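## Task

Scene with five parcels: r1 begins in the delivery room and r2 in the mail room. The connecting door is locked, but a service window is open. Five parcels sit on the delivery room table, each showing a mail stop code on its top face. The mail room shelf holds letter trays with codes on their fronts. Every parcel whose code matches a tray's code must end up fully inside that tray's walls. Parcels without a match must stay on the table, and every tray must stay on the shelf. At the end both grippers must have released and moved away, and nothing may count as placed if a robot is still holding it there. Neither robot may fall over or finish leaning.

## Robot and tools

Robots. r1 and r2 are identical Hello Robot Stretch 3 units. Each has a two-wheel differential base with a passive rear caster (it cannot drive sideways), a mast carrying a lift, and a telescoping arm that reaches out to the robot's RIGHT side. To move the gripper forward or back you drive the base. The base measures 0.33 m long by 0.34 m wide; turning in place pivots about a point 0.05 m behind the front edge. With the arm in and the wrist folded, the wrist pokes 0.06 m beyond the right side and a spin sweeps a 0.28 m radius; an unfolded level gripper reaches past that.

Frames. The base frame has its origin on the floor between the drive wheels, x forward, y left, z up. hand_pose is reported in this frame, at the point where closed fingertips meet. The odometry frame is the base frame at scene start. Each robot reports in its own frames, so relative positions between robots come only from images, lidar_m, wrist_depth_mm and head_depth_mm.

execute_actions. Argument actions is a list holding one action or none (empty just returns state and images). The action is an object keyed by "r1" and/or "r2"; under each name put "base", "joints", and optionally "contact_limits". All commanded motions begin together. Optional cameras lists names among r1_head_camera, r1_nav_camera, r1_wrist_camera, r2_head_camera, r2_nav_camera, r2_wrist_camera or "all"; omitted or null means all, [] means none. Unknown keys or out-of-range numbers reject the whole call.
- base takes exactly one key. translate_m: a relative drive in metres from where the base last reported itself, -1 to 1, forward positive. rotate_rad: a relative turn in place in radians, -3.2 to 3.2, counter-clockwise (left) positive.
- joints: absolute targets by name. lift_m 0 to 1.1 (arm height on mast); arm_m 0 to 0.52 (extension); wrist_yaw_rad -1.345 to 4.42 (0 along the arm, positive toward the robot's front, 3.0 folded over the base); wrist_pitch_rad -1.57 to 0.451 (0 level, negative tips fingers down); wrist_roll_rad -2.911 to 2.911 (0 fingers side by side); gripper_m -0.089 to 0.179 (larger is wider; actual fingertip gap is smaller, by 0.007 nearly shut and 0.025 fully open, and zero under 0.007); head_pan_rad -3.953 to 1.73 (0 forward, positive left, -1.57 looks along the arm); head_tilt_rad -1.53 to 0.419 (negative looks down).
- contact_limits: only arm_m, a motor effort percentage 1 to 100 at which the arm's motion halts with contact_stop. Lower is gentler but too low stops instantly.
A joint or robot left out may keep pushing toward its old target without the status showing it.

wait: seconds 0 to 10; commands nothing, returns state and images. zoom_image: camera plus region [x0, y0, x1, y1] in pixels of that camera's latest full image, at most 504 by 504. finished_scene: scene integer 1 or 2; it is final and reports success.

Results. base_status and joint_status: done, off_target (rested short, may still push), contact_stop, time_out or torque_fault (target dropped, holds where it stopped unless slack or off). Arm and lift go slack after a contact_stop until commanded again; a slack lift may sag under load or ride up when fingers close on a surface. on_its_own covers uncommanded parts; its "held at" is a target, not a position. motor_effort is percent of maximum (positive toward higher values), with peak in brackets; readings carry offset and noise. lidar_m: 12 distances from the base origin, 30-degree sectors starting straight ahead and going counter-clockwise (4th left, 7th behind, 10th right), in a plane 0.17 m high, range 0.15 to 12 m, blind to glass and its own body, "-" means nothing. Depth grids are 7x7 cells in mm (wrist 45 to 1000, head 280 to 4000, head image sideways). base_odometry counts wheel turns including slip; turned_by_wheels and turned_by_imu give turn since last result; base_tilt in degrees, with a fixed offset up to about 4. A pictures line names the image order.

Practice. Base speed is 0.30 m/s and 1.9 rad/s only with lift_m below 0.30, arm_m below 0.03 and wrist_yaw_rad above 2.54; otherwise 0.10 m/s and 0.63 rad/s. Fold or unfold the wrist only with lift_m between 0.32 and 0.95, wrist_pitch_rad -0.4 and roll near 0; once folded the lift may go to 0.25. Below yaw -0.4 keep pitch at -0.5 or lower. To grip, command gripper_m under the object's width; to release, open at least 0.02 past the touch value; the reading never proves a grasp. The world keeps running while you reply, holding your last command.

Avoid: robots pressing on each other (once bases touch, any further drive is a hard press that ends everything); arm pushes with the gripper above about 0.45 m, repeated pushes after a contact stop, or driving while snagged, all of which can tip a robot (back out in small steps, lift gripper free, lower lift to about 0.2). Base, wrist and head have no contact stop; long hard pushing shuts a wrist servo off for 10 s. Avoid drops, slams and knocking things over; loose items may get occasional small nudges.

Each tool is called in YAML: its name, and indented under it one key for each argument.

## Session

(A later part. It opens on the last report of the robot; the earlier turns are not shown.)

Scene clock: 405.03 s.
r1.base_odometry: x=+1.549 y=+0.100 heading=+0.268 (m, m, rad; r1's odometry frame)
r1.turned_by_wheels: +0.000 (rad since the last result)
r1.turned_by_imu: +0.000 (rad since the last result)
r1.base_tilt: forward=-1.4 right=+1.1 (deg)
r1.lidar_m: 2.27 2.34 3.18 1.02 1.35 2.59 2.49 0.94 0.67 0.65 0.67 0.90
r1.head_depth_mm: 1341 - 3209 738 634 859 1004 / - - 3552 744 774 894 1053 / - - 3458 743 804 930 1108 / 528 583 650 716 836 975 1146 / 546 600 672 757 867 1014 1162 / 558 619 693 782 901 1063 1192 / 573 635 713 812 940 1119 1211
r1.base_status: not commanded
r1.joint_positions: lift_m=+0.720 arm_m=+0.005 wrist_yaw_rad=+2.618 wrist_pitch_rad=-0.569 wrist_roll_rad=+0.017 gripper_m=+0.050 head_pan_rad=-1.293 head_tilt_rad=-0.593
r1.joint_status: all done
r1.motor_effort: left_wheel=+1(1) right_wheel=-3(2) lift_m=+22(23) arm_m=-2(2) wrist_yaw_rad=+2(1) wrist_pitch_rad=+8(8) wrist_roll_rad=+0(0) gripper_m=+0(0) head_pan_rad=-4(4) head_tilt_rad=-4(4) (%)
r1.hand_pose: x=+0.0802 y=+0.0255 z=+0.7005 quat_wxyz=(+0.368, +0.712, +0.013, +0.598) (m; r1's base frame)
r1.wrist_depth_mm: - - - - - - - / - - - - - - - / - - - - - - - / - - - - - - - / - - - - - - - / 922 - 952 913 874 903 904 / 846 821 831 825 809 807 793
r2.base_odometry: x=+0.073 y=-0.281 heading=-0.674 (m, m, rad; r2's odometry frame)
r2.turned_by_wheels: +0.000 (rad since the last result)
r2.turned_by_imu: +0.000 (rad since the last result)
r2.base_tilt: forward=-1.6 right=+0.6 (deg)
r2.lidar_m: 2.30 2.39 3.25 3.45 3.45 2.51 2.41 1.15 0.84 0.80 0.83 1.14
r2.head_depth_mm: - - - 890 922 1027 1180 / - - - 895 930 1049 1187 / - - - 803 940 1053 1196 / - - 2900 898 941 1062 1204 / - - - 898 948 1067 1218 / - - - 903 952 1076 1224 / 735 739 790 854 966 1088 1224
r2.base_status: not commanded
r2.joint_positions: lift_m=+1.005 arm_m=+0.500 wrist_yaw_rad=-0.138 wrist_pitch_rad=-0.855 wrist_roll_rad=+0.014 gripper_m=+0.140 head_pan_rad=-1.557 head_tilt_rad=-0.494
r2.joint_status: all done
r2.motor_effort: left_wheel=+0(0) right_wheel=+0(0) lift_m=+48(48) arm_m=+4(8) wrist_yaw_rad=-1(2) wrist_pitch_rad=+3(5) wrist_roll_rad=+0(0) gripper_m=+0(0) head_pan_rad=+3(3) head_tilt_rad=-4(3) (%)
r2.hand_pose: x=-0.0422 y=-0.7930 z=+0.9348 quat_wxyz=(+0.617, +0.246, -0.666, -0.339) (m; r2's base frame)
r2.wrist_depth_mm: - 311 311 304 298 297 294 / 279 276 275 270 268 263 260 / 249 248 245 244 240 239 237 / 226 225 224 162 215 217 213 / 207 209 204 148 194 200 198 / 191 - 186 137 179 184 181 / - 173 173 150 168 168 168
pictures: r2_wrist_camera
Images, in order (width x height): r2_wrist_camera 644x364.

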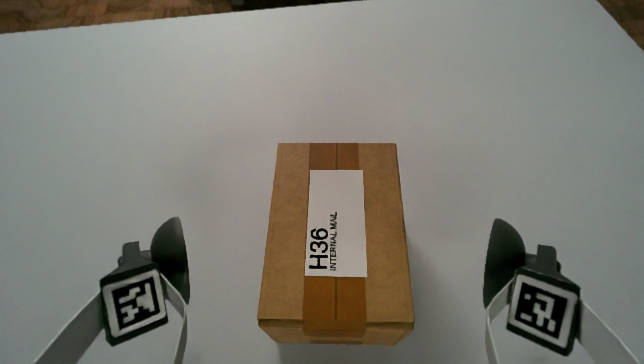

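execute_actions:
  actions:
    - {"r1": {"base": {"translate_m": 0.05}, "joints": {"lift_m": 0.62}}, "r2": {"joints": {"gripper_m": 0.018}}}
  cameras: ["r2_wrist_camera"]

Scene clock: 410.27 s.
r1.base_odometry: x=+1.597 y=+0.113 heading=+0.268 (m, m, rad; r1's odometry frame)
r1.turned_by_wheels: +0.000 (rad since the last result)
r1.turned_by_imu: +0.001 (rad since the last result)
r1.base_tilt: forward=-1.6 right=+0.9 (deg)
r1.lidar_m: 2.22 2.29 3.11 1.01 1.51 2.65 2.54 0.94 0.68 0.65 0.67 0.90
r1.head_depth_mm: 3866 - 3358 754 635 861 998 / - - 3517 750 770 891 1056 / 517 577 662 706 804 931 1102 / 531 584 648 728 833 970 1143 / 546 600 666 756 865 1013 1171 / 561 618 689 783 900 1062 1193 / 573 634 712 809 941 1117 1209
r1.base_status: done
r1.joint_positions: lift_m=+0.620 arm_m=+0.005 wrist_yaw_rad=+2.618 wrist_pitch_rad=-0.569 wrist_roll_rad=+0.017 gripper_m=+0.050 head_pan_rad=-1.293 head_tilt_rad=-0.593
r1.joint_status: all done
r1.motor_effort: left_wheel=+1(5) right_wheel=-2(3) lift_m=+22(22) arm_m=-2(2) wrist_yaw_rad=+1(1) wrist_pitch_rad=+8(8) wrist_roll_rad=+0(0) gripper_m=+0(0) head_pan_rad=-4(4) head_tilt_rad=-4(3) (%)
r1.hand_pose: x=+0.0801 y=+0.0255 z=+0.6005 quat_wxyz=(+0.368, +0.712, +0.013, +0.598) (m; r1's base frame)
r1.wrist_depth_mm: - - - - - - - / - - - - - - - / - - - - - - - / - - - - - - - / - 967 963 939 937 920 898 / 816 855 825 807 778 782 780 / 738 719 729 727 715 697 691
r2.base_odometry: x=+0.073 y=-0.281 heading=-0.674 (m, m, rad; r2's odometry frame)
r2.turned_by_wheels: +0.000 (rad since the last result)
r2.turned_by_imu: +0.000 (rad since the last result)
r2.base_tilt: forward=-1.6 right=+0.5 (deg)
r2.lidar_m: 2.31 2.39 3.27 3.47 3.46 2.51 2.42 1.15 0.84 0.80 0.83 1.14
r2.head_depth_mm: - - - 893 926 1036 1181 / - - - 892 929 1044 1188 / - - - 802 932 1047 1202 / - - 2915 896 941 1066 1219 / - - - 898 947 1068 1222 / - - - 905 956 1071 1213 / 735 740 787 855 963 1088 1217
r2.base_status: not commanded
r2.joint_positions: lift_m=+1.005 arm_m=+0.500 wrist_yaw_rad=-0.138 wrist_pitch_rad=-0.861 wrist_roll_rad=+0.014 gripper_m=+0.019 head_pan_rad=-1.557 head_tilt_rad=-0.494
r2.joint_status: all done
r2.motor_effort: left_wheel=+0(0) right_wheel=+1(0) lift_m=+48(48) arm_m=+4(4) wrist_yaw_rad=-1(2) wrist_pitch_rad=+6(6) wrist_roll_rad=+0(0) gripper_m=-15(89) head_pan_rad=+3(3) head_tilt_rad=-4(4) (%)
r2.hand_pose: x=-0.0420 y=-0.7918 z=+0.9340 quat_wxyz=(+0.616, +0.248, -0.665, -0.341) (m; r2's base frame)
r2.wrist_depth_mm: - 309 304 300 299 293 292 / 278 274 269 269 264 263 260 / 249 246 242 240 238 237 234 / 225 223 221 158 214 215 213 / 205 205 202 145 150 198 197 / 190 188 - 134 134 183 181 / 176 176 171 132 166 169 169
pictures: r2_wrist_camera
Images, in order (width x height): r2_wrist_camera 644x364.

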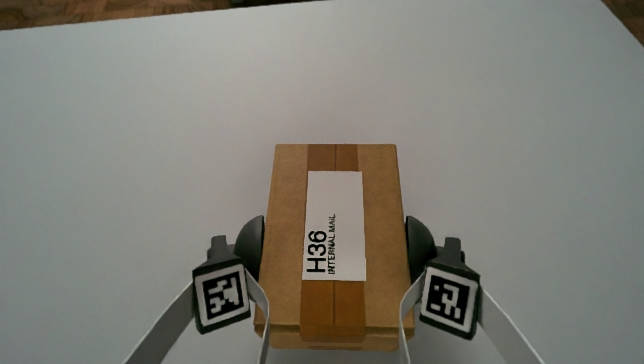

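execute_actions:
  actions:
    - {"r1": {"base": {"translate_m": 0.47}, "joints": {"lift_m": 0.29, "head_pan_rad": -3.0, "head_tilt_rad": -0.5}}, "r2": {"joints": {"gripper_m": 0.007, "lift_m": 1.025, "arm_m": 0.08, "head_pan_rad": 0.0, "head_tilt_rad": -0.4}}}
  cameras: ["r2_wrist_camera"]

Scene clock: 431.50 s.
r1.base_odometry: x=+2.051 y=+0.238 heading=+0.269 (m, m, rad; r1's odometry frame)
r1.turned_by_wheels: +0.000 (rad since the last result)
r1.turned_by_imu: +0.004 (rad since the last result)
r1.base_tilt: forward=-1.5 right=+0.9 (deg)
r1.lidar_m: 1.75 1.81 2.44 2.45 1.05 3.12 2.68 0.92 0.67 0.64 0.66 0.85
r1.head_depth_mm: 2465 2626 2890 2863 2042 1598 1310 / 2480 2650 2982 2848 2029 1598 1315 / 2509 2696 2913 2772 2041 1579 1300 / 2527 2725 2964 2769 2003 1578 1299 / 2481 2659 2865 2588 1992 1567 1288 / 1748 1845 1938 2038 1896 1557 1282 / 1337 1377 1437 1504 1565 1503 1275
r1.base_status: done
r1.joint_positions: lift_m=+0.290 arm_m=+0.005 wrist_yaw_rad=+2.619 wrist_pitch_rad=-0.569 wrist_roll_rad=+0.017 gripper_m=+0.050 head_pan_rad=-2.993 head_tilt_rad=-0.506
r1.joint_status: all done
r1.motor_effort: left_wheel=+1(8) right_wheel=-2(5) lift_m=+22(23) arm_m=-2(2) wrist_yaw_rad=+1(2) wrist_pitch_rad=+8(7) wrist_roll_rad=+0(0) gripper_m=+0(1) head_pan_rad=-3(47) head_tilt_rad=+2(13) (%)
r1.hand_pose: x=+0.0801 y=+0.0256 z=+0.2706 quat_wxyz=(+0.368, +0.712, +0.013, +0.598) (m; r1's base frame)
r1.wrist_depth_mm: - - - - - - - / 979 965 923 905 854 849 836 / 750 746 714 705 699 687 677 / - 612 599 590 586 569 555 / - 537 536 511 512 493 492 / 462 - - 440 421 436 425 / - - - 396 389 387 382
r2.base_odometry: x=+0.073 y=-0.281 heading=-0.674 (m, m, rad; r2's odometry frame)
r2.turned_by_wheels: +0.000 (rad since the last result)
r2.turned_by_imu: +0.000 (rad since the last result)
r2.base_tilt: forward=-1.6 right=+0.5 (deg)
r2.lidar_m: 2.31 2.40 3.28 3.47 3.43 2.50 2.41 1.14 0.84 0.80 0.83 1.14
r2.head_depth_mm: 1954 2072 2239 2383 2266 1735 1401 / 1965 2073 2216 2394 2310 1735 1388 / 1948 2066 2247 2384 2357 1762 1405 / 1951 2089 2263 2441 2351 1750 1389 / 1971 2106 2244 2459 2323 1744 1390 / 1976 2095 2258 2438 2364 1751 1397 / 1983 2124 2271 2438 2349 1775 1398
r2.base_status: not commanded
r2.joint_positions: lift_m=+1.024 arm_m=+0.080 wrist_yaw_rad=-0.138 wrist_pitch_rad=-0.862 wrist_roll_rad=+0.014 gripper_m=+0.008 head_pan_rad=-0.007 head_tilt_rad=-0.408
r2.joint_status: all done
r2.motor_effort: left_wheel=+0(0) right_wheel=+1(0) lift_m=+48(46) arm_m=-3(6) wrist_yaw_rad=+0(2) wrist_pitch_rad=+7(7) wrist_roll_rad=+0(0) gripper_m=-18(65) head_pan_rad=+3(45) head_tilt_rad=+5(15) (%)
r2.hand_pose: x=-0.0421 y=-0.3724 z=+0.9528 quat_wxyz=(+0.616, +0.248, -0.665, -0.341) (m; r2's base frame)
r2.wrist_depth_mm: 380 385 397 538 553 581 605 / 563 587 611 634 645 682 700 / 672 697 720 731 774 834 860 / 802 848 866 159 924 - - / - - - 145 149 - - / - - - 133 133 - - / - - - 129 975 998 1000
pictures: r2_wrist_camera
Images, in order (width x height): r2_wrist_camera 644x364.

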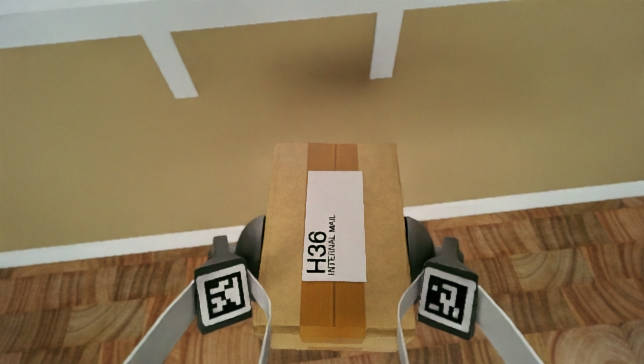

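execute_actions:
  actions:
    - {"r1": {"base": {"rotate_rad": -1.60}}, "r2": {"base": {"rotate_rad": 1.75}, "joints": {"lift_m": 0.69, "arm_m": 0.005, "wrist_yaw_rad": 2.62, "wrist_pitch_rad": -0.55}}}
  cameras: ["r1_nav_camera", "r2_wrist_camera"]

Scene clock: 441.30 s.
r1.base_odometry: x=+2.051 y=+0.238 heading=-1.331 (m, m, rad; r1's odometry frame)
r1.turned_by_wheels: -1.600 (rad since the last result)
r1.turned_by_imu: -1.573 (rad since the last result)
r1.base_tilt: forward=-1.6 right=+0.9 (deg)
r1.lidar_m: 0.64 0.66 0.83 1.75 1.80 2.40 2.44 1.05 1.38 2.97 0.95 0.67
r1.head_depth_mm: 2999 3200 3548 2794 2042 1599 1307 / 2984 3292 3594 2794 2023 1585 1302 / 3062 3309 3564 2808 2030 1576 1302 / 3037 3340 3564 2603 2011 1577 1298 / 3110 3354 2010 2503 1988 1560 1280 / 3124 3347 1719 1176 1767 1456 1281 / 3194 3451 1792 1198 1964 1539 1274
r1.base_status: done
r1.joint_positions: lift_m=+0.290 arm_m=+0.005 wrist_yaw_rad=+2.619 wrist_pitch_rad=-0.569 wrist_roll_rad=+0.017 gripper_m=+0.050 head_pan_rad=-2.993 head_tilt_rad=-0.506
r1.joint_status: not commanded
r1.motor_effort: left_wheel=+2(8) right_wheel=-2(7) lift_m=+22(22) arm_m=-2(3) wrist_yaw_rad=+1(1) wrist_pitch_rad=+7(7) wrist_roll_rad=+0(0) gripper_m=-1(0) head_pan_rad=-3(3) head_tilt_rad=+2(2) (%)
r1.hand_pose: x=+0.0801 y=+0.0256 z=+0.2706 quat_wxyz=(+0.368, +0.712, +0.013, +0.598) (m; r1's base frame)
r1.wrist_depth_mm: - - - - 821 620 501 / 947 922 903 890 831 669 531 / 759 734 739 705 692 664 549 / - 610 614 590 573 574 548 / - 528 528 509 514 488 480 / 463 - - 441 422 437 426 / - - - 390 387 388 382
r2.base_odometry: x=+0.073 y=-0.281 heading=+1.076 (m, m, rad; r2's odometry frame)
r2.turned_by_wheels: +1.750 (rad since the last result)
r2.turned_by_imu: +1.727 (rad since the last result)
r2.base_tilt: forward=-1.6 right=+0.5 (deg)
r2.lidar_m: 3.47 2.96 2.43 1.83 0.98 0.81 0.80 0.89 1.42 2.30 2.56 3.49
r2.head_depth_mm: 2854 3077 3211 3406 2343 1743 1399 / 2920 3076 3301 3429 2350 1719 1388 / 2960 3162 3364 3528 2317 1746 1395 / 3010 3290 3502 3614 2356 1760 1392 / 3106 3234 3606 3578 2368 1753 1399 / 3145 3466 3697 3587 2359 1761 1400 / 3261 3442 3744 3524 2358 1772 1400
r2.base_status: done
r2.joint_positions: lift_m=+0.691 arm_m=+0.005 wrist_yaw_rad=+2.617 wrist_pitch_rad=-0.577 wrist_roll_rad=+0.014 gripper_m=+0.008 head_pan_rad=-0.007 head_tilt_rad=-0.408
r2.joint_status: all done
r2.motor_effort: left_wheel=-2(7) right_wheel=+3(6) lift_m=+18(40) arm_m=-3(2) wrist_yaw_rad=+2(5) wrist_pitch_rad=+15(16) wrist_roll_rad=+0(0) gripper_m=-17(18) head_pan_rad=+4(4) head_tilt_rad=+4(4) (%)
r2.hand_pose: x=+0.0797 y=+0.0241 z=+0.6694 quat_wxyz=(+0.370, +0.711, +0.016, +0.598) (m; r2's base frame)
r2.wrist_depth_mm: - - - - - - - / - - - - - - - / - - - - - - - / - - - 159 - - - / - - - 144 149 - 998 / - 913 - 133 133 908 886 / 803 - 787 129 768 780 789
pictures: r1_nav_camera (sideways: a quarter turn counterclockwise sets it upright), r2_wrist_camera
Images, in order (width x height): r1_nav_camera 672x504, r2_wrist_camera 644x364.

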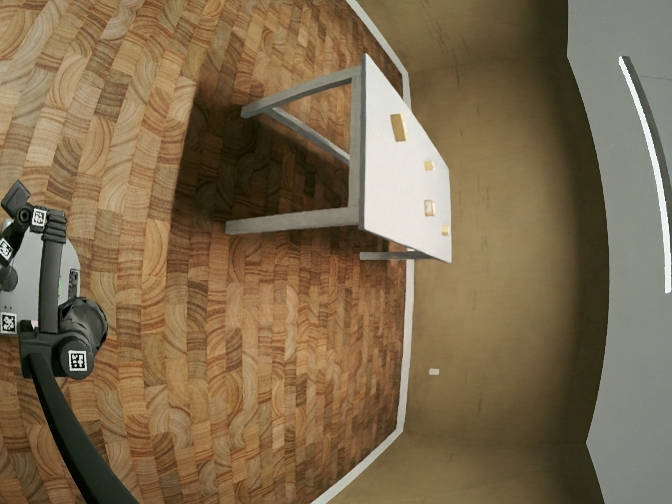

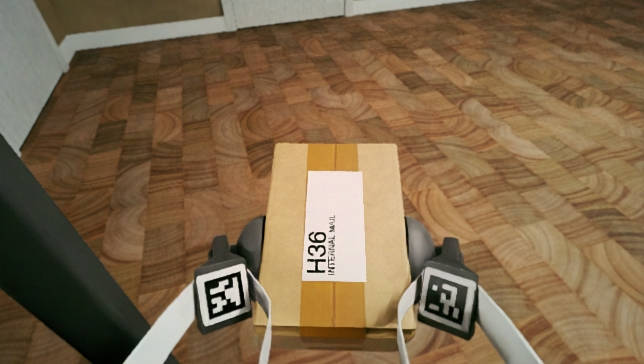

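execute_actions:
  actions: []

Scene clock: 450.77 s.
r1.base_odometry: x=+2.051 y=+0.238 heading=-1.331 (m, m, rad; r1's odometry frame)
r1.turned_by_wheels: +0.000 (rad since the last result)
r1.turned_by_imu: +0.000 (rad since the last result)
r1.base_tilt: forward=-1.5 right=+1.2 (deg)
r1.lidar_m: 0.64 0.66 0.84 1.75 1.80 2.38 2.45 1.05 1.38 2.97 0.95 0.67
r1.head_depth_mm: 3003 3202 3474 2840 2028 1595 1300 / 3000 3271 3515 2843 2031 1590 1301 / 3056 3279 3564 2773 2015 1579 1293 / 3088 3259 3565 2629 2011 1576 1291 / 3117 3336 2020 2497 2000 1561 1287 / 3122 3379 1721 1175 1776 1456 1287 / 3101 3402 1782 1184 1955 1544 1277
r1.base_status: done
r1.joint_positions: lift_m=+0.290 arm_m=+0.005 wrist_yaw_rad=+2.619 wrist_pitch_rad=-0.569 wrist_roll_rad=+0.017 gripper_m=+0.050 head_pan_rad=-2.993 head_tilt_rad=-0.506
r1.joint_status: not commanded
r1.motor_effort: left_wheel=+1(8) right_wheel=-2(7) lift_m=+23(22) arm_m=-2(3) wrist_yaw_rad=+1(1) wrist_pitch_rad=+7(7) wrist_roll_rad=+0(0) gripper_m=+0(0) head_pan_rad=-4(3) head_tilt_rad=+2(2) (%)
r1.hand_pose: x=+0.0801 y=+0.0256 z=+0.2706 quat_wxyz=(+0.368, +0.712, +0.013, +0.598) (m; r1's base frame)
r1.wrist_depth_mm: - - - - 792 617 496 / 965 942 916 905 828 644 520 / 770 748 720 719 700 655 539 / - 610 596 589 579 576 549 / - 531 534 511 503 496 480 / 468 - - 444 418 435 427 / - - - 397 390 381 386
r2.base_odometry: x=+0.073 y=-0.281 heading=+1.076 (m, m, rad; r2's odometry frame)
r2.turned_by_wheels: +0.000 (rad since the last result)
r2.turned_by_imu: +0.000 (rad since the last result)
r2.base_tilt: forward=-1.6 right=+0.5 (deg)
r2.lidar_m: 3.47 2.96 2.43 1.84 0.98 0.81 0.81 0.89 1.42 2.31 2.56 3.49
r2.head_depth_mm: 2873 3041 3268 3393 2325 1740 1396 / 2925 3154 3262 3375 2310 1743 1400 / 2954 3186 3355 3497 2337 1727 1392 / 3024 3285 3522 3533 2342 1736 1400 / 3147 3346 3556 3562 2345 1758 1392 / 3176 3451 3724 3606 2359 1739 1402 / 3247 3532 3750 3592 2344 1740 1399
r2.base_status: done
r2.joint_positions: lift_m=+0.691 arm_m=+0.005 wrist_yaw_rad=+2.617 wrist_pitch_rad=-0.577 wrist_roll_rad=+0.014 gripper_m=+0.008 head_pan_rad=-0.007 head_tilt_rad=-0.408
r2.joint_status: all done
r2.motor_effort: left_wheel=-2(7) right_wheel=+3(6) lift_m=+18(40) arm_m=-3(2) wrist_yaw_rad=+2(5) wrist_pitch_rad=+15(16) wrist_roll_rad=+0(0) gripper_m=-17(18) head_pan_rad=+3(4) head_tilt_rad=+4(4) (%)
r2.hand_pose: x=+0.0797 y=+0.0241 z=+0.6694 quat_wxyz=(+0.370, +0.711, +0.016, +0.598) (m; r2's base frame)
r2.wrist_depth_mm: - - - - - - - / - - - - - - - / - - - - - - - / - - - 157 - - - / - - - 145 149 - 954 / - 935 - 134 133 886 862 / 807 - 792 129 759 784 788
pictures: r1_head_camera (sideways: a quarter turn clockwise sets it upright), r1_nav_camera (sideways: a quarter turn counterclockwise sets it upright), r1_wrist_camera, r2_head_camera (sideways: a quarter turn clockwise sets it upright), r2_nav_camera (sideways: a quarter turn counterclockwise sets it upright), r2_wrist_camera
Images, in order (width x height): r1_head_camera 896x504, r1_nav_camera 672x504, r1_wrist_camera 644x364, r2_head_camera 896x504, r2_nav_camera 672x504, r2_wrist_camera 644x364.

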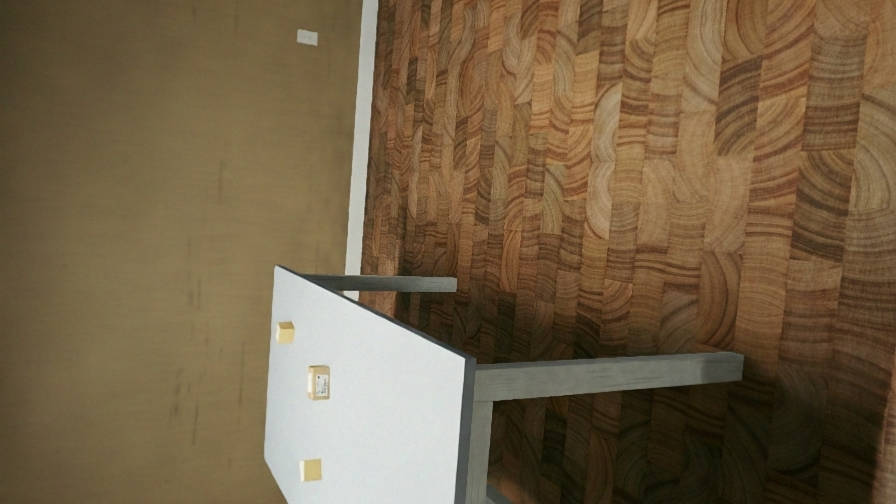

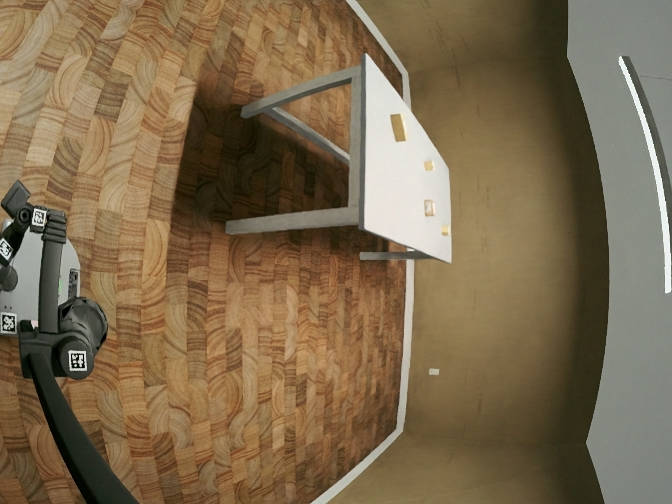

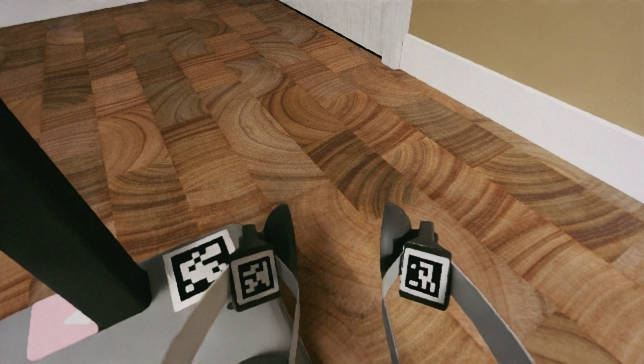

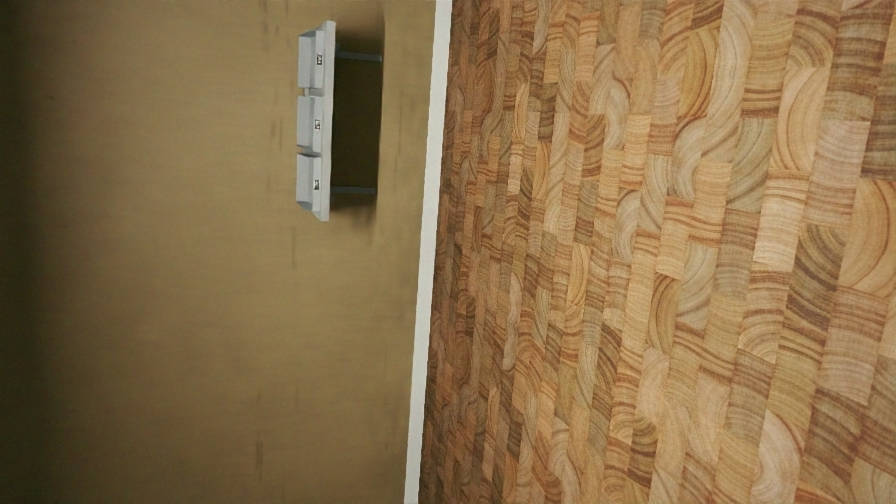

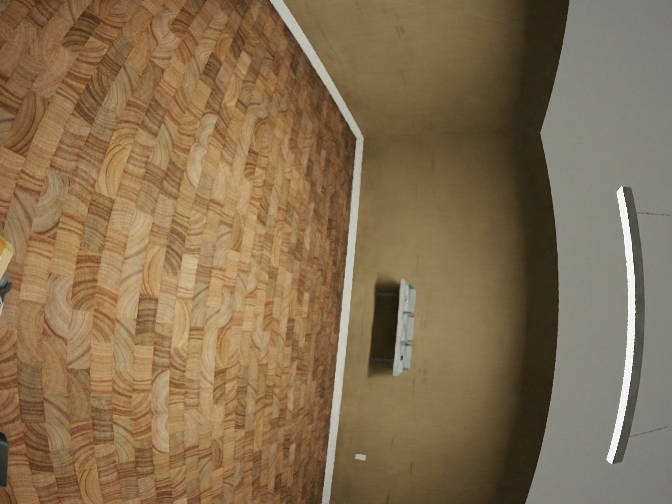

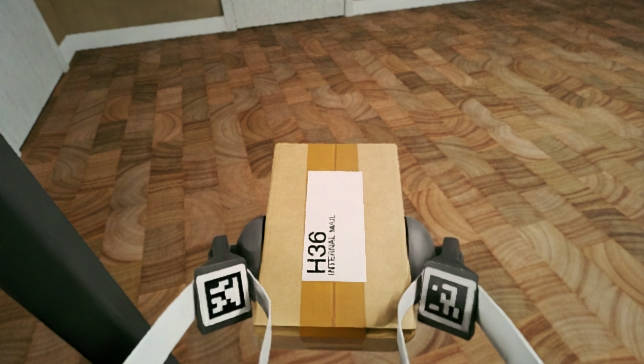

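execute_actions:
  actions:
    - {"r1": {"base": {"translate_m": -1.0}, "joints": {"head_pan_rad": -2.4, "head_tilt_rad": -0.7}}, "r2": {"base": {"translate_m": 1.0}, "joints": {"lift_m": 0.29}}}
  cameras: ["r1_head_camera", "r1_nav_camera", "r2_head_camera"]

Scene clock: 461.73 s.
r1.base_odometry: x=+1.813 y=+1.209 heading=-1.331 (m, m, rad; r1's odometry frame)
r1.turned_by_wheels: +0.000 (rad since the last result)
r1.turned_by_imu: -0.005 (rad since the last result)
r1.base_tilt: forward=-1.6 right=+1.2 (deg)
r1.lidar_m: 1.64 1.68 1.80 1.71 1.75 2.32 2.67 1.45 1.02 0.32 2.44 1.72
r1.head_depth_mm: 2349 2515 1223 1947 1679 1386 1187 / 2467 2666 1169 980 1657 1379 1184 / 2652 2799 1155 858 1619 1385 1169 / 2856 3014 1142 855 742 1371 1167 / 3074 3403 1134 848 677 1333 1172 / 3275 3528 1127 841 675 588 1163 / 3002 3319 1118 837 668 557 1110
r1.base_status: done
r1.joint_positions: lift_m=+0.290 arm_m=+0.005 wrist_yaw_rad=+2.619 wrist_pitch_rad=-0.569 wrist_roll_rad=+0.017 gripper_m=+0.050 head_pan_rad=-2.407 head_tilt_rad=-0.692
r1.joint_status: all done
r1.motor_effort: left_wheel=+2(6) right_wheel=-3(9) lift_m=+22(23) arm_m=-2(2) wrist_yaw_rad=+2(1) wrist_pitch_rad=+8(7) wrist_roll_rad=+0(0) gripper_m=+1(1) head_pan_rad=+3(39) head_tilt_rad=-4(20) (%)
r1.hand_pose: x=+0.0801 y=+0.0256 z=+0.2706 quat_wxyz=(+0.368, +0.712, +0.013, +0.598) (m; r1's base frame)
r1.wrist_depth_mm: - - - - - - - / 966 933 906 868 891 873 834 / 757 735 735 707 697 681 671 / - 609 598 592 590 577 573 / - 538 538 514 509 495 493 / 460 - - 444 419 440 432 / - - - 395 391 378 380
r2.base_odometry: x=+0.548 y=+0.599 heading=+1.076 (m, m, rad; r2's odometry frame)
r2.turned_by_wheels: +0.000 (rad since the last result)
r2.turned_by_imu: -0.001 (rad since the last result)
r2.base_tilt: forward=-1.6 right=+0.5 (deg)
r2.lidar_m: 2.51 2.74 2.27 2.22 2.15 1.79 1.78 1.98 2.50 2.48 2.75 2.53
r2.head_depth_mm: 2049 2161 2286 2496 2371 1745 1391 / 2086 2220 2317 2536 2343 1743 1392 / 2149 2257 2357 2602 2339 1746 1401 / 2180 2348 2516 2692 2335 1764 1395 / 2245 2422 2586 2765 2338 1751 1398 / 2259 2450 2630 2854 2322 1763 1402 / 2332 2534 2711 2873 2361 1744 1400
r2.base_status: done
r2.joint_positions: lift_m=+0.291 arm_m=+0.005 wrist_yaw_rad=+2.618 wrist_pitch_rad=-0.577 wrist_roll_rad=+0.014 gripper_m=+0.008 head_pan_rad=-0.007 head_tilt_rad=-0.407
r2.joint_status: all done
r2.motor_effort: left_wheel=-2(7) right_wheel=+3(8) lift_m=+18(16) arm_m=-3(3) wrist_yaw_rad=+2(2) wrist_pitch_rad=+15(15) wrist_roll_rad=+0(0) gripper_m=-17(17) head_pan_rad=+3(3) head_tilt_rad=+4(4) (%)
r2.hand_pose: x=+0.0796 y=+0.0242 z=+0.2694 quat_wxyz=(+0.370, +0.711, +0.017, +0.598) (m; r2's base frame)
r2.wrist_depth_mm: - - - - - - - / 924 921 903 877 892 881 850 / 737 738 730 708 708 699 699 / 627 608 606 158 566 583 580 / - 523 533 145 149 513 500 / - - - 134 133 451 441 / - - - 129 383 394 393
pictures: r1_head_camera (sideways: a quarter turn clockwise sets it upright), r1_nav_camera (sideways: a quarter turn counterclockwise sets it upright), r2_head_camera (sideways: a quarter turn clockwise sets it upright)
Images, in order (width x height): r1_head_camera 896x504, r1_nav_camera 672x504, r2_head_camera 896x504.

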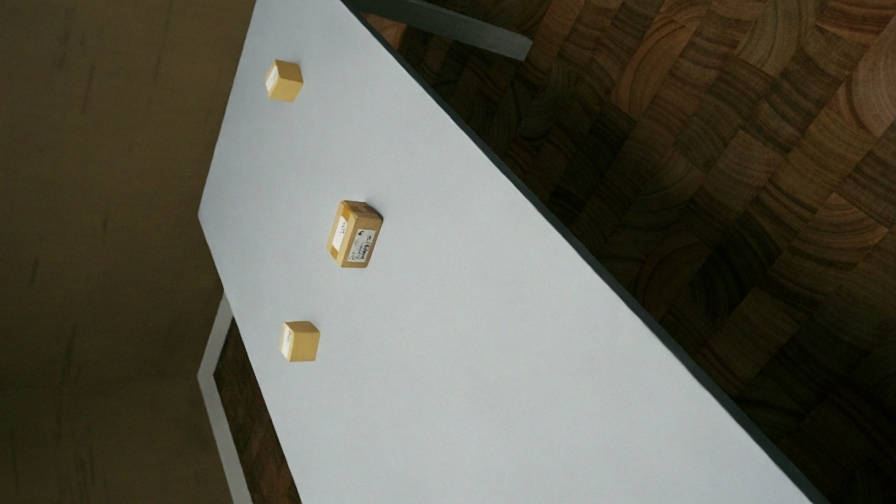

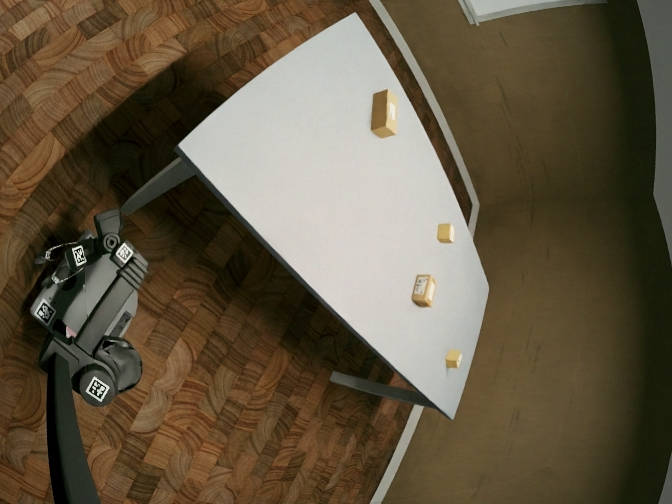

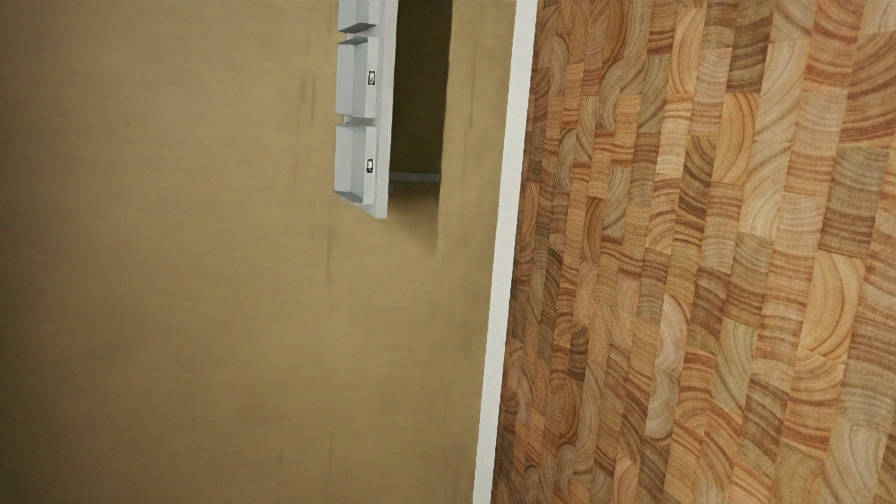

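execute_actions:
  actions:
    - {"r1": {"base": {"translate_m": -1.0}, "joints": {"head_pan_rad": -1.75, "head_tilt_rad": -0.85}}, "r2": {"base": {"translate_m": 1.0}, "joints": {"head_pan_rad": -0.2}}}
  cameras: ["r1_head_camera", "r2_head_camera"]

Scene clock: 481.03 s.
r1.base_odometry: x=+1.576 y=+2.181 heading=-1.331 (m, m, rad; r1's odometry frame)
r1.turned_by_wheels: +0.000 (rad since the last result)
r1.turned_by_imu: -0.005 (rad since the last result)
r1.base_tilt: forward=-1.6 right=+1.2 (deg)
r1.lidar_m: 2.63 2.48 1.74 1.66 1.70 1.76 1.68 0.58 0.59 1.02 1.05 1.02
r1.head_depth_mm: 2709 2689 2122 728 841 1237 1130 / 2875 2841 901 724 1386 1237 1127 / 2813 2822 890 719 652 1274 1132 / 2751 2811 883 698 632 1270 1131 / 2664 2795 872 714 614 1259 1132 / 2628 2736 873 708 611 1260 1107 / 2575 2731 867 704 594 1253 1105
r1.base_status: done
r1.joint_positions: lift_m=+0.290 arm_m=+0.005 wrist_yaw_rad=+2.619 wrist_pitch_rad=-0.569 wrist_roll_rad=+0.017 gripper_m=+0.050 head_pan_rad=-1.757 head_tilt_rad=-0.839
r1.joint_status: all done
r1.motor_effort: left_wheel=+1(6) right_wheel=-2(10) lift_m=+22(22) arm_m=-3(2) wrist_yaw_rad=+1(2) wrist_pitch_rad=+8(7) wrist_roll_rad=+0(0) gripper_m=+0(0) head_pan_rad=+3(39) head_tilt_rad=-5(17) (%)
r1.hand_pose: x=+0.0801 y=+0.0256 z=+0.2706 quat_wxyz=(+0.368, +0.712, +0.013, +0.598) (m; r1's base frame)
r1.wrist_depth_mm: - - - - - - - / 970 943 903 888 866 844 810 / 751 748 713 714 690 688 684 / - 607 599 586 581 569 559 / - 535 531 505 507 495 489 / 462 - - 444 421 437 427 / - - - 397 394 387 383
r2.base_odometry: x=+1.023 y=+1.479 heading=+1.076 (m, m, rad; r2's odometry frame)
r2.turned_by_wheels: +0.000 (rad since the last result)
r2.turned_by_imu: -0.001 (rad since the last result)
r2.base_tilt: forward=-1.6 right=+0.5 (deg)
r2.lidar_m: 1.53 1.71 2.09 2.08 2.27 2.78 2.76 3.05 2.68 2.67 1.87 1.54
r2.head_depth_mm: 1279 1360 1450 1445 1728 1743 1388 / 1279 1376 1462 1468 1721 1754 1398 / 1284 1367 1470 1476 1733 1739 1395 / 1289 1372 1478 1480 1716 1761 1394 / 1294 1377 1485 1571 1720 1763 1401 / 1293 1384 1483 1611 1752 1745 1390 / 1303 1396 1491 1612 1758 1762 1401
r2.base_status: done
r2.joint_positions: lift_m=+0.291 arm_m=+0.005 wrist_yaw_rad=+2.618 wrist_pitch_rad=-0.577 wrist_roll_rad=+0.014 gripper_m=+0.008 head_pan_rad=-0.193 head_tilt_rad=-0.407
r2.joint_status: all done
r2.motor_effort: left_wheel=-2(6) right_wheel=+2(8) lift_m=+18(18) arm_m=-3(3) wrist_yaw_rad=+1(1) wrist_pitch_rad=+15(15) wrist_roll_rad=+0(0) gripper_m=-18(17) head_pan_rad=-4(22) head_tilt_rad=+4(3) (%)
r2.hand_pose: x=+0.0796 y=+0.0242 z=+0.2694 quat_wxyz=(+0.370, +0.711, +0.017, +0.598) (m; r2's base frame)
r2.wrist_depth_mm: - - - - - - - / 957 913 931 895 859 860 855 / 737 730 713 717 704 704 704 / 622 616 599 159 572 581 574 / - 521 533 145 149 505 509 / - - - 133 132 444 439 / - - - 129 382 392 395
pictures: r1_head_camera (sideways: a quarter turn clockwise sets it upright), r2_head_camera (sideways: a quarter turn clockwise sets it upright)
Images, in order (width x height): r1_head_camera 896x504, r2_head_camera 896x504.

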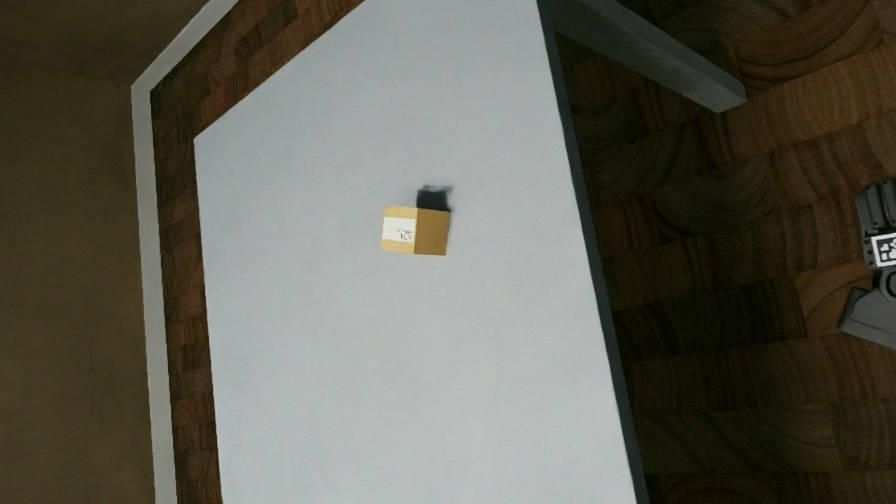

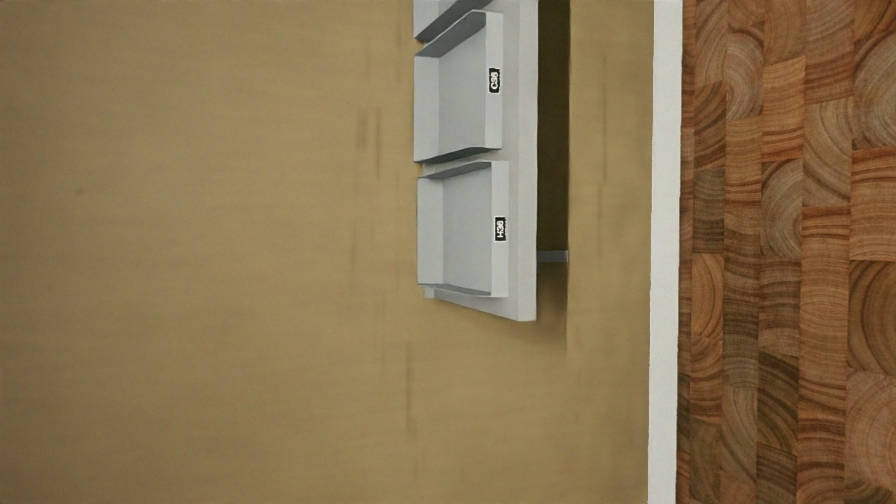

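zoom_image:
  camera: "r1_head_camera"
  region: [360, 170, 480, 280]

zoom_image:
  camera: "r2_head_camera"
  region: [400, 0, 600, 330]

Region (360, 170, 480, 280) of r1_head_camera's 896x504 image, scaled by 4.200, with more detail than that image has; it fills the top 462 rows of this view, and the rest is white.

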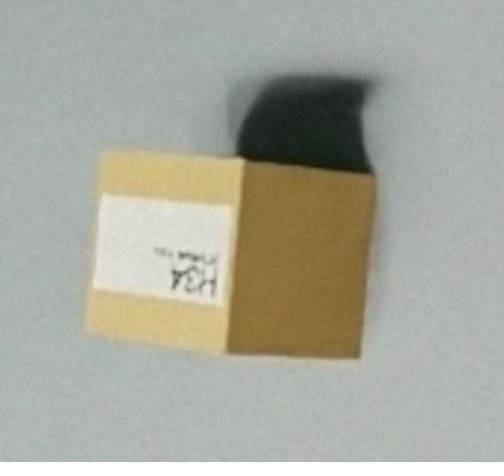

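Region (400, 0, 600, 330) of r2_head_camera's 896x504 image, scaled by 1.527, with more detail than that image has; it fills the left 305 columns of this view, and the rest is white.

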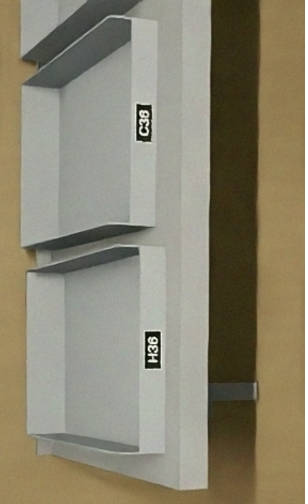

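execute_actions:
  actions:
    - {"r1": {"base": {"translate_m": -0.095}, "joints": {"lift_m": 0.94, "wrist_yaw_rad": 1.45, "gripper_m": 0.12, "head_pan_rad": -1.6}}, "r2": {"base": {"translate_m": 0.49}, "joints": {"lift_m": 0.94, "wrist_yaw_rad": 0.0, "arm_m": 0.17, "head_tilt_rad": -0.6}}}
  cameras: ["r1_head_camera", "r2_head_camera"]

Scene clock: 524.73 s.
r1.base_odometry: x=+1.553 y=+2.273 heading=-1.331 (m, m, rad; r1's odometry frame)
r1.turned_by_wheels: +0.000 (rad since the last result)
r1.turned_by_imu: +0.001 (rad since the last result)
r1.base_tilt: forward=-1.6 right=+0.9 (deg)
r1.lidar_m: 2.73 2.48 1.74 1.65 1.69 1.67 1.59 1.62 0.51 1.03 1.05 1.11
r1.head_depth_mm: 2737 2866 934 - - 1210 1134 / 2704 2854 899 - - 1202 1126 / 2739 2841 893 758 - 1224 1117 / 2683 2812 884 696 - - 1118 / 2656 2766 882 713 614 - 1117 / 2630 2715 870 709 612 - 1086 / 2628 2741 867 703 624 - 1085
r1.base_status: done
r1.joint_positions: lift_m=+0.940 arm_m=+0.005 wrist_yaw_rad=+1.452 wrist_pitch_rad=-0.569 wrist_roll_rad=+0.017 gripper_m=+0.120 head_pan_rad=-1.607 head_tilt_rad=-0.839
r1.joint_status: all done
r1.motor_effort: left_wheel=+1(6) right_wheel=-2(10) lift_m=+31(35) arm_m=-2(2) wrist_yaw_rad=-1(0) wrist_pitch_rad=+7(7) wrist_roll_rad=+0(0) gripper_m=+0(94) head_pan_rad=+4(16) head_tilt_rad=-5(4) (%)
r1.hand_pose: x=+0.1801 y=-0.1744 z=+0.9202 quat_wxyz=(+0.636, +0.601, -0.381, +0.297) (m; r1's base frame)
r1.wrist_depth_mm: - - - - 809 780 754 / - - - - 621 603 602 / - - - - 542 493 451 / - - - - - 407 402 / - - - - - 365 348 / - - - - - - 307 / - - - - - - 275
r2.base_odometry: x=+1.255 y=+1.910 heading=+1.076 (m, m, rad; r2's odometry frame)
r2.turned_by_wheels: +0.000 (rad since the last result)
r2.turned_by_imu: -0.001 (rad since the last result)
r2.base_tilt: forward=-1.7 right=+0.5 (deg)
r2.lidar_m: 1.06 1.18 1.87 1.99 2.21 3.25 3.22 3.36 2.76 2.49 1.29 1.06
r2.head_depth_mm: 848 939 1044 947 781 1456 1229 / 855 940 1045 981 768 1464 1224 / 856 943 1050 1000 775 1466 1234 / 859 944 1055 999 786 1480 1240 / 861 949 1050 1191 1369 1487 1239 / 862 953 1061 1190 1366 1472 1239 / 864 955 1060 1190 1381 1487 1241
r2.base_status: done
r2.joint_positions: lift_m=+0.939 arm_m=+0.170 wrist_yaw_rad=+0.002 wrist_pitch_rad=-0.577 wrist_roll_rad=+0.014 gripper_m=+0.008 head_pan_rad=-0.193 head_tilt_rad=-0.592
r2.joint_status: all done
r2.motor_effort: left_wheel=-2(5) right_wheel=+3(8) lift_m=+49(53) arm_m=+4(6) wrist_yaw_rad=-1(4) wrist_pitch_rad=+15(15) wrist_roll_rad=+0(0) gripper_m=-18(17) head_pan_rad=-3(4) head_tilt_rad=-5(23) (%)
r2.hand_pose: x=-0.0211 y=-0.5162 z=+0.9181 quat_wxyz=(+0.674, +0.201, -0.682, -0.202) (m; r2's base frame)
r2.wrist_depth_mm: - - - - - - - / - - - - - - - / 581 - - - - - - / - - - 158 - - - / - - - 145 149 - - / - - - 134 133 - - / - - - 130 - - -
pictures: r1_head_camera (sideways: a quarter turn clockwise sets it upright), r2_head_camera (sideways: a quarter turn clockwise sets it upright)
Images, in order (width x height): r1_head_camera 896x504, r2_head_camera 896x504.

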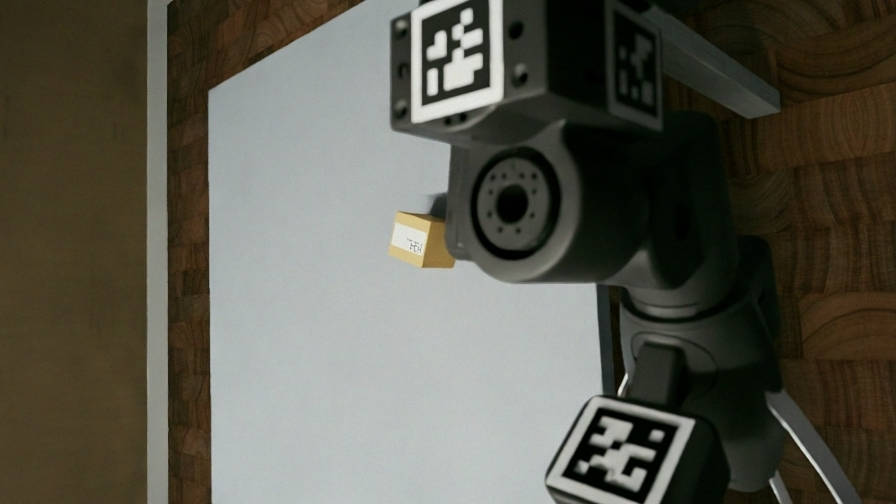

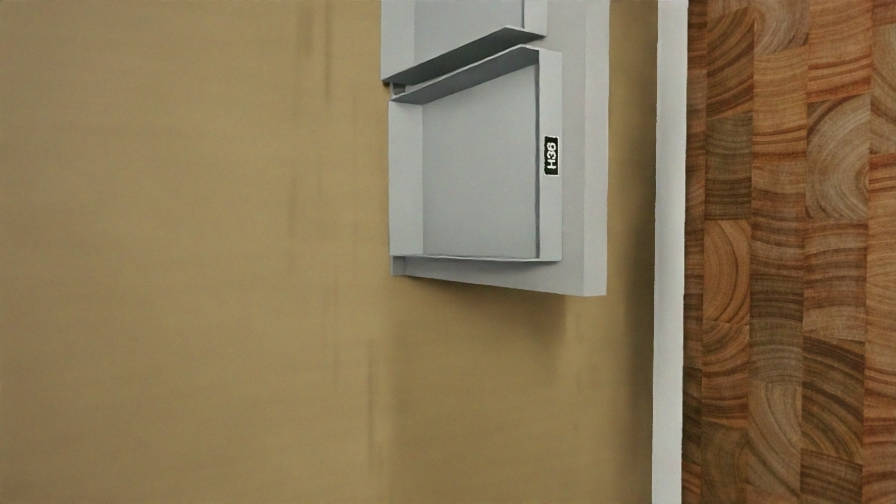

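execute_actions:
  actions:
    - {"r1": {"joints": {"wrist_yaw_rad": -0.28, "wrist_pitch_rad": -0.98, "arm_m": 0.275}}, "r2": {"base": {"rotate_rad": 1.336}, "joints": {"lift_m": 0.98, "wrist_pitch_rad": -0.84, "arm_m": 0.5, "head_pan_rad": -1.55, "head_tilt_rad": -0.55}}}
  cameras: ["r1_head_camera", "r1_wrist_camera", "r2_head_camera", "r2_wrist_camera"]

Scene clock: 548.77 s.
r1.base_odometry: x=+1.553 y=+2.273 heading=-1.331 (m, m, rad; r1's odometry frame)
r1.turned_by_wheels: +0.000 (rad since the last result)
r1.turned_by_imu: +0.001 (rad since the last result)
r1.base_tilt: forward=-1.5 right=+1.0 (deg)
r1.lidar_m: 2.73 2.47 1.74 1.65 1.69 1.67 1.58 1.62 0.51 1.03 1.06 1.10
r1.head_depth_mm: 2738 2982 - - 656 1209 1131 / 2695 - 864 723 637 1251 1122 / 2665 - 834 719 636 1281 1122 / 2713 - - 690 631 1269 1108 / 2663 2770 877 713 626 1263 1111 / 2614 2721 872 709 611 1270 1108 / 2572 2723 867 705 605 1252 1104
r1.base_status: not commanded
r1.joint_positions: lift_m=+0.940 arm_m=+0.275 wrist_yaw_rad=-0.279 wrist_pitch_rad=-0.984 wrist_roll_rad=+0.017 gripper_m=+0.120 head_pan_rad=-1.607 head_tilt_rad=-0.839
r1.joint_status: all done
r1.motor_effort: left_wheel=+2(2) right_wheel=-3(3) lift_m=+30(31) arm_m=+3(5) wrist_yaw_rad=+0(2) wrist_pitch_rad=+2(7) wrist_roll_rad=+0(0) gripper_m=+0(0) head_pan_rad=+3(3) head_tilt_rad=-5(5) (%)
r1.hand_pose: x=-0.0552 y=-0.5368 z=+0.8518 quat_wxyz=(+0.565, +0.241, -0.668, -0.420) (m; r1's base frame)
r1.wrist_depth_mm: 363 353 350 343 339 332 342 / 327 326 321 313 314 310 305 / 308 304 297 296 291 287 285 / 288 284 279 277 273 272 265 / 269 266 264 209 259 257 252 / 252 253 245 240 243 - 239 / 239 237 234 232 230 227 224
r2.base_odometry: x=+1.255 y=+1.910 heading=+2.412 (m, m, rad; r2's odometry frame)
r2.turned_by_wheels: +1.336 (rad since the last result)
r2.turned_by_imu: +1.318 (rad since the last result)
r2.base_tilt: forward=-1.6 right=+0.5 (deg)
r2.lidar_m: 1.99 2.04 2.67 3.22 3.30 2.90 2.75 1.58 1.11 1.06 1.08 1.43
r2.head_depth_mm: 862 944 - 1002 793 1456 1257 / 858 924 1069 1023 814 1442 1255 / 864 931 - 943 816 1462 1263 / 860 945 1045 1043 817 1450 1265 / 864 944 1042 1171 1323 1457 1262 / 867 947 1048 1178 1329 1460 1267 / 864 946 1053 1176 1328 1486 1267
r2.base_status: done
r2.joint_positions: lift_m=+0.979 arm_m=+0.500 wrist_yaw_rad=+0.001 wrist_pitch_rad=-0.851 wrist_roll_rad=+0.014 gripper_m=+0.008 head_pan_rad=-1.543 head_tilt_rad=-0.556
r2.joint_status: all done
r2.motor_effort: left_wheel=-1(7) right_wheel=+2(5) lift_m=+48(48) arm_m=+4(5) wrist_yaw_rad=+0(2) wrist_pitch_rad=+6(14) wrist_roll_rad=+0(0) gripper_m=-17(17) head_pan_rad=-4(44) head_tilt_rad=+2(10) (%)
r2.hand_pose: x=-0.0215 y=-0.7952 z=+0.9094 quat_wxyz=(+0.640, +0.290, -0.648, -0.294) (m; r2's base frame)
r2.wrist_depth_mm: 346 349 348 348 355 356 357 / 399 406 391 400 393 377 370 / 482 475 377 362 367 332 376 / 584 595 349 158 339 314 335 / 782 790 313 145 149 305 280 / - - - 133 133 286 244 / - - 267 129 264 267 231
pictures: r1_head_camera (sideways: a quarter turn clockwise sets it upright), r1_wrist_camera, r2_head_camera (sideways: a quarter turn clockwise sets it upright), r2_wrist_camera
Images, in order (width x height): r1_head_camera 896x504, r1_wrist_camera 644x364, r2_head_camera 896x504, r2_wrist_camera 644x364.

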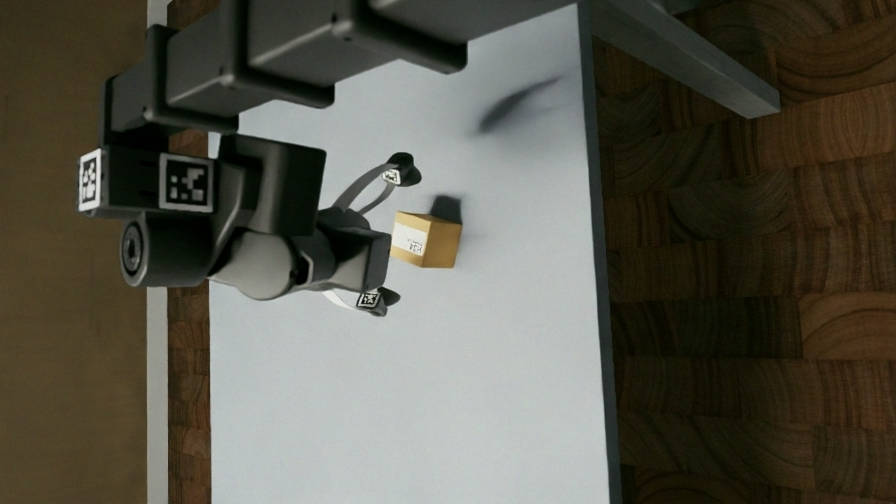

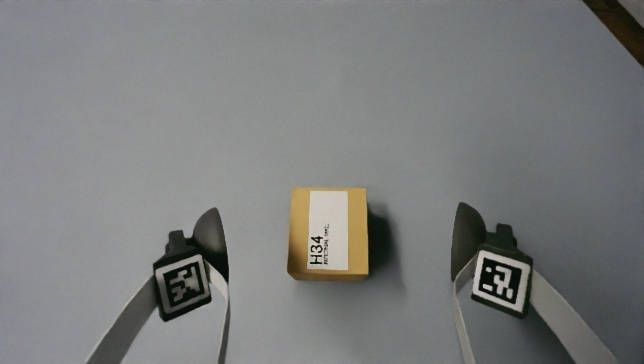

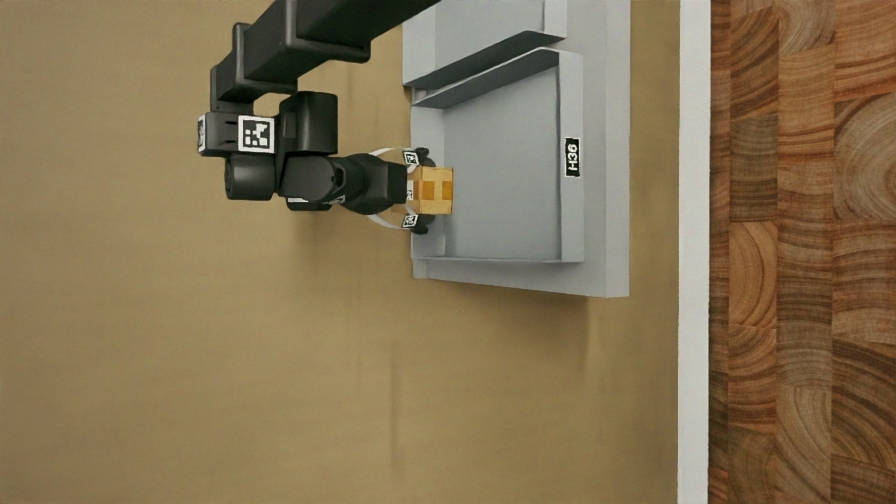

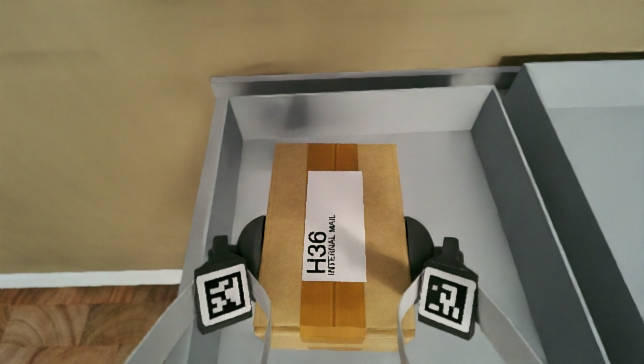

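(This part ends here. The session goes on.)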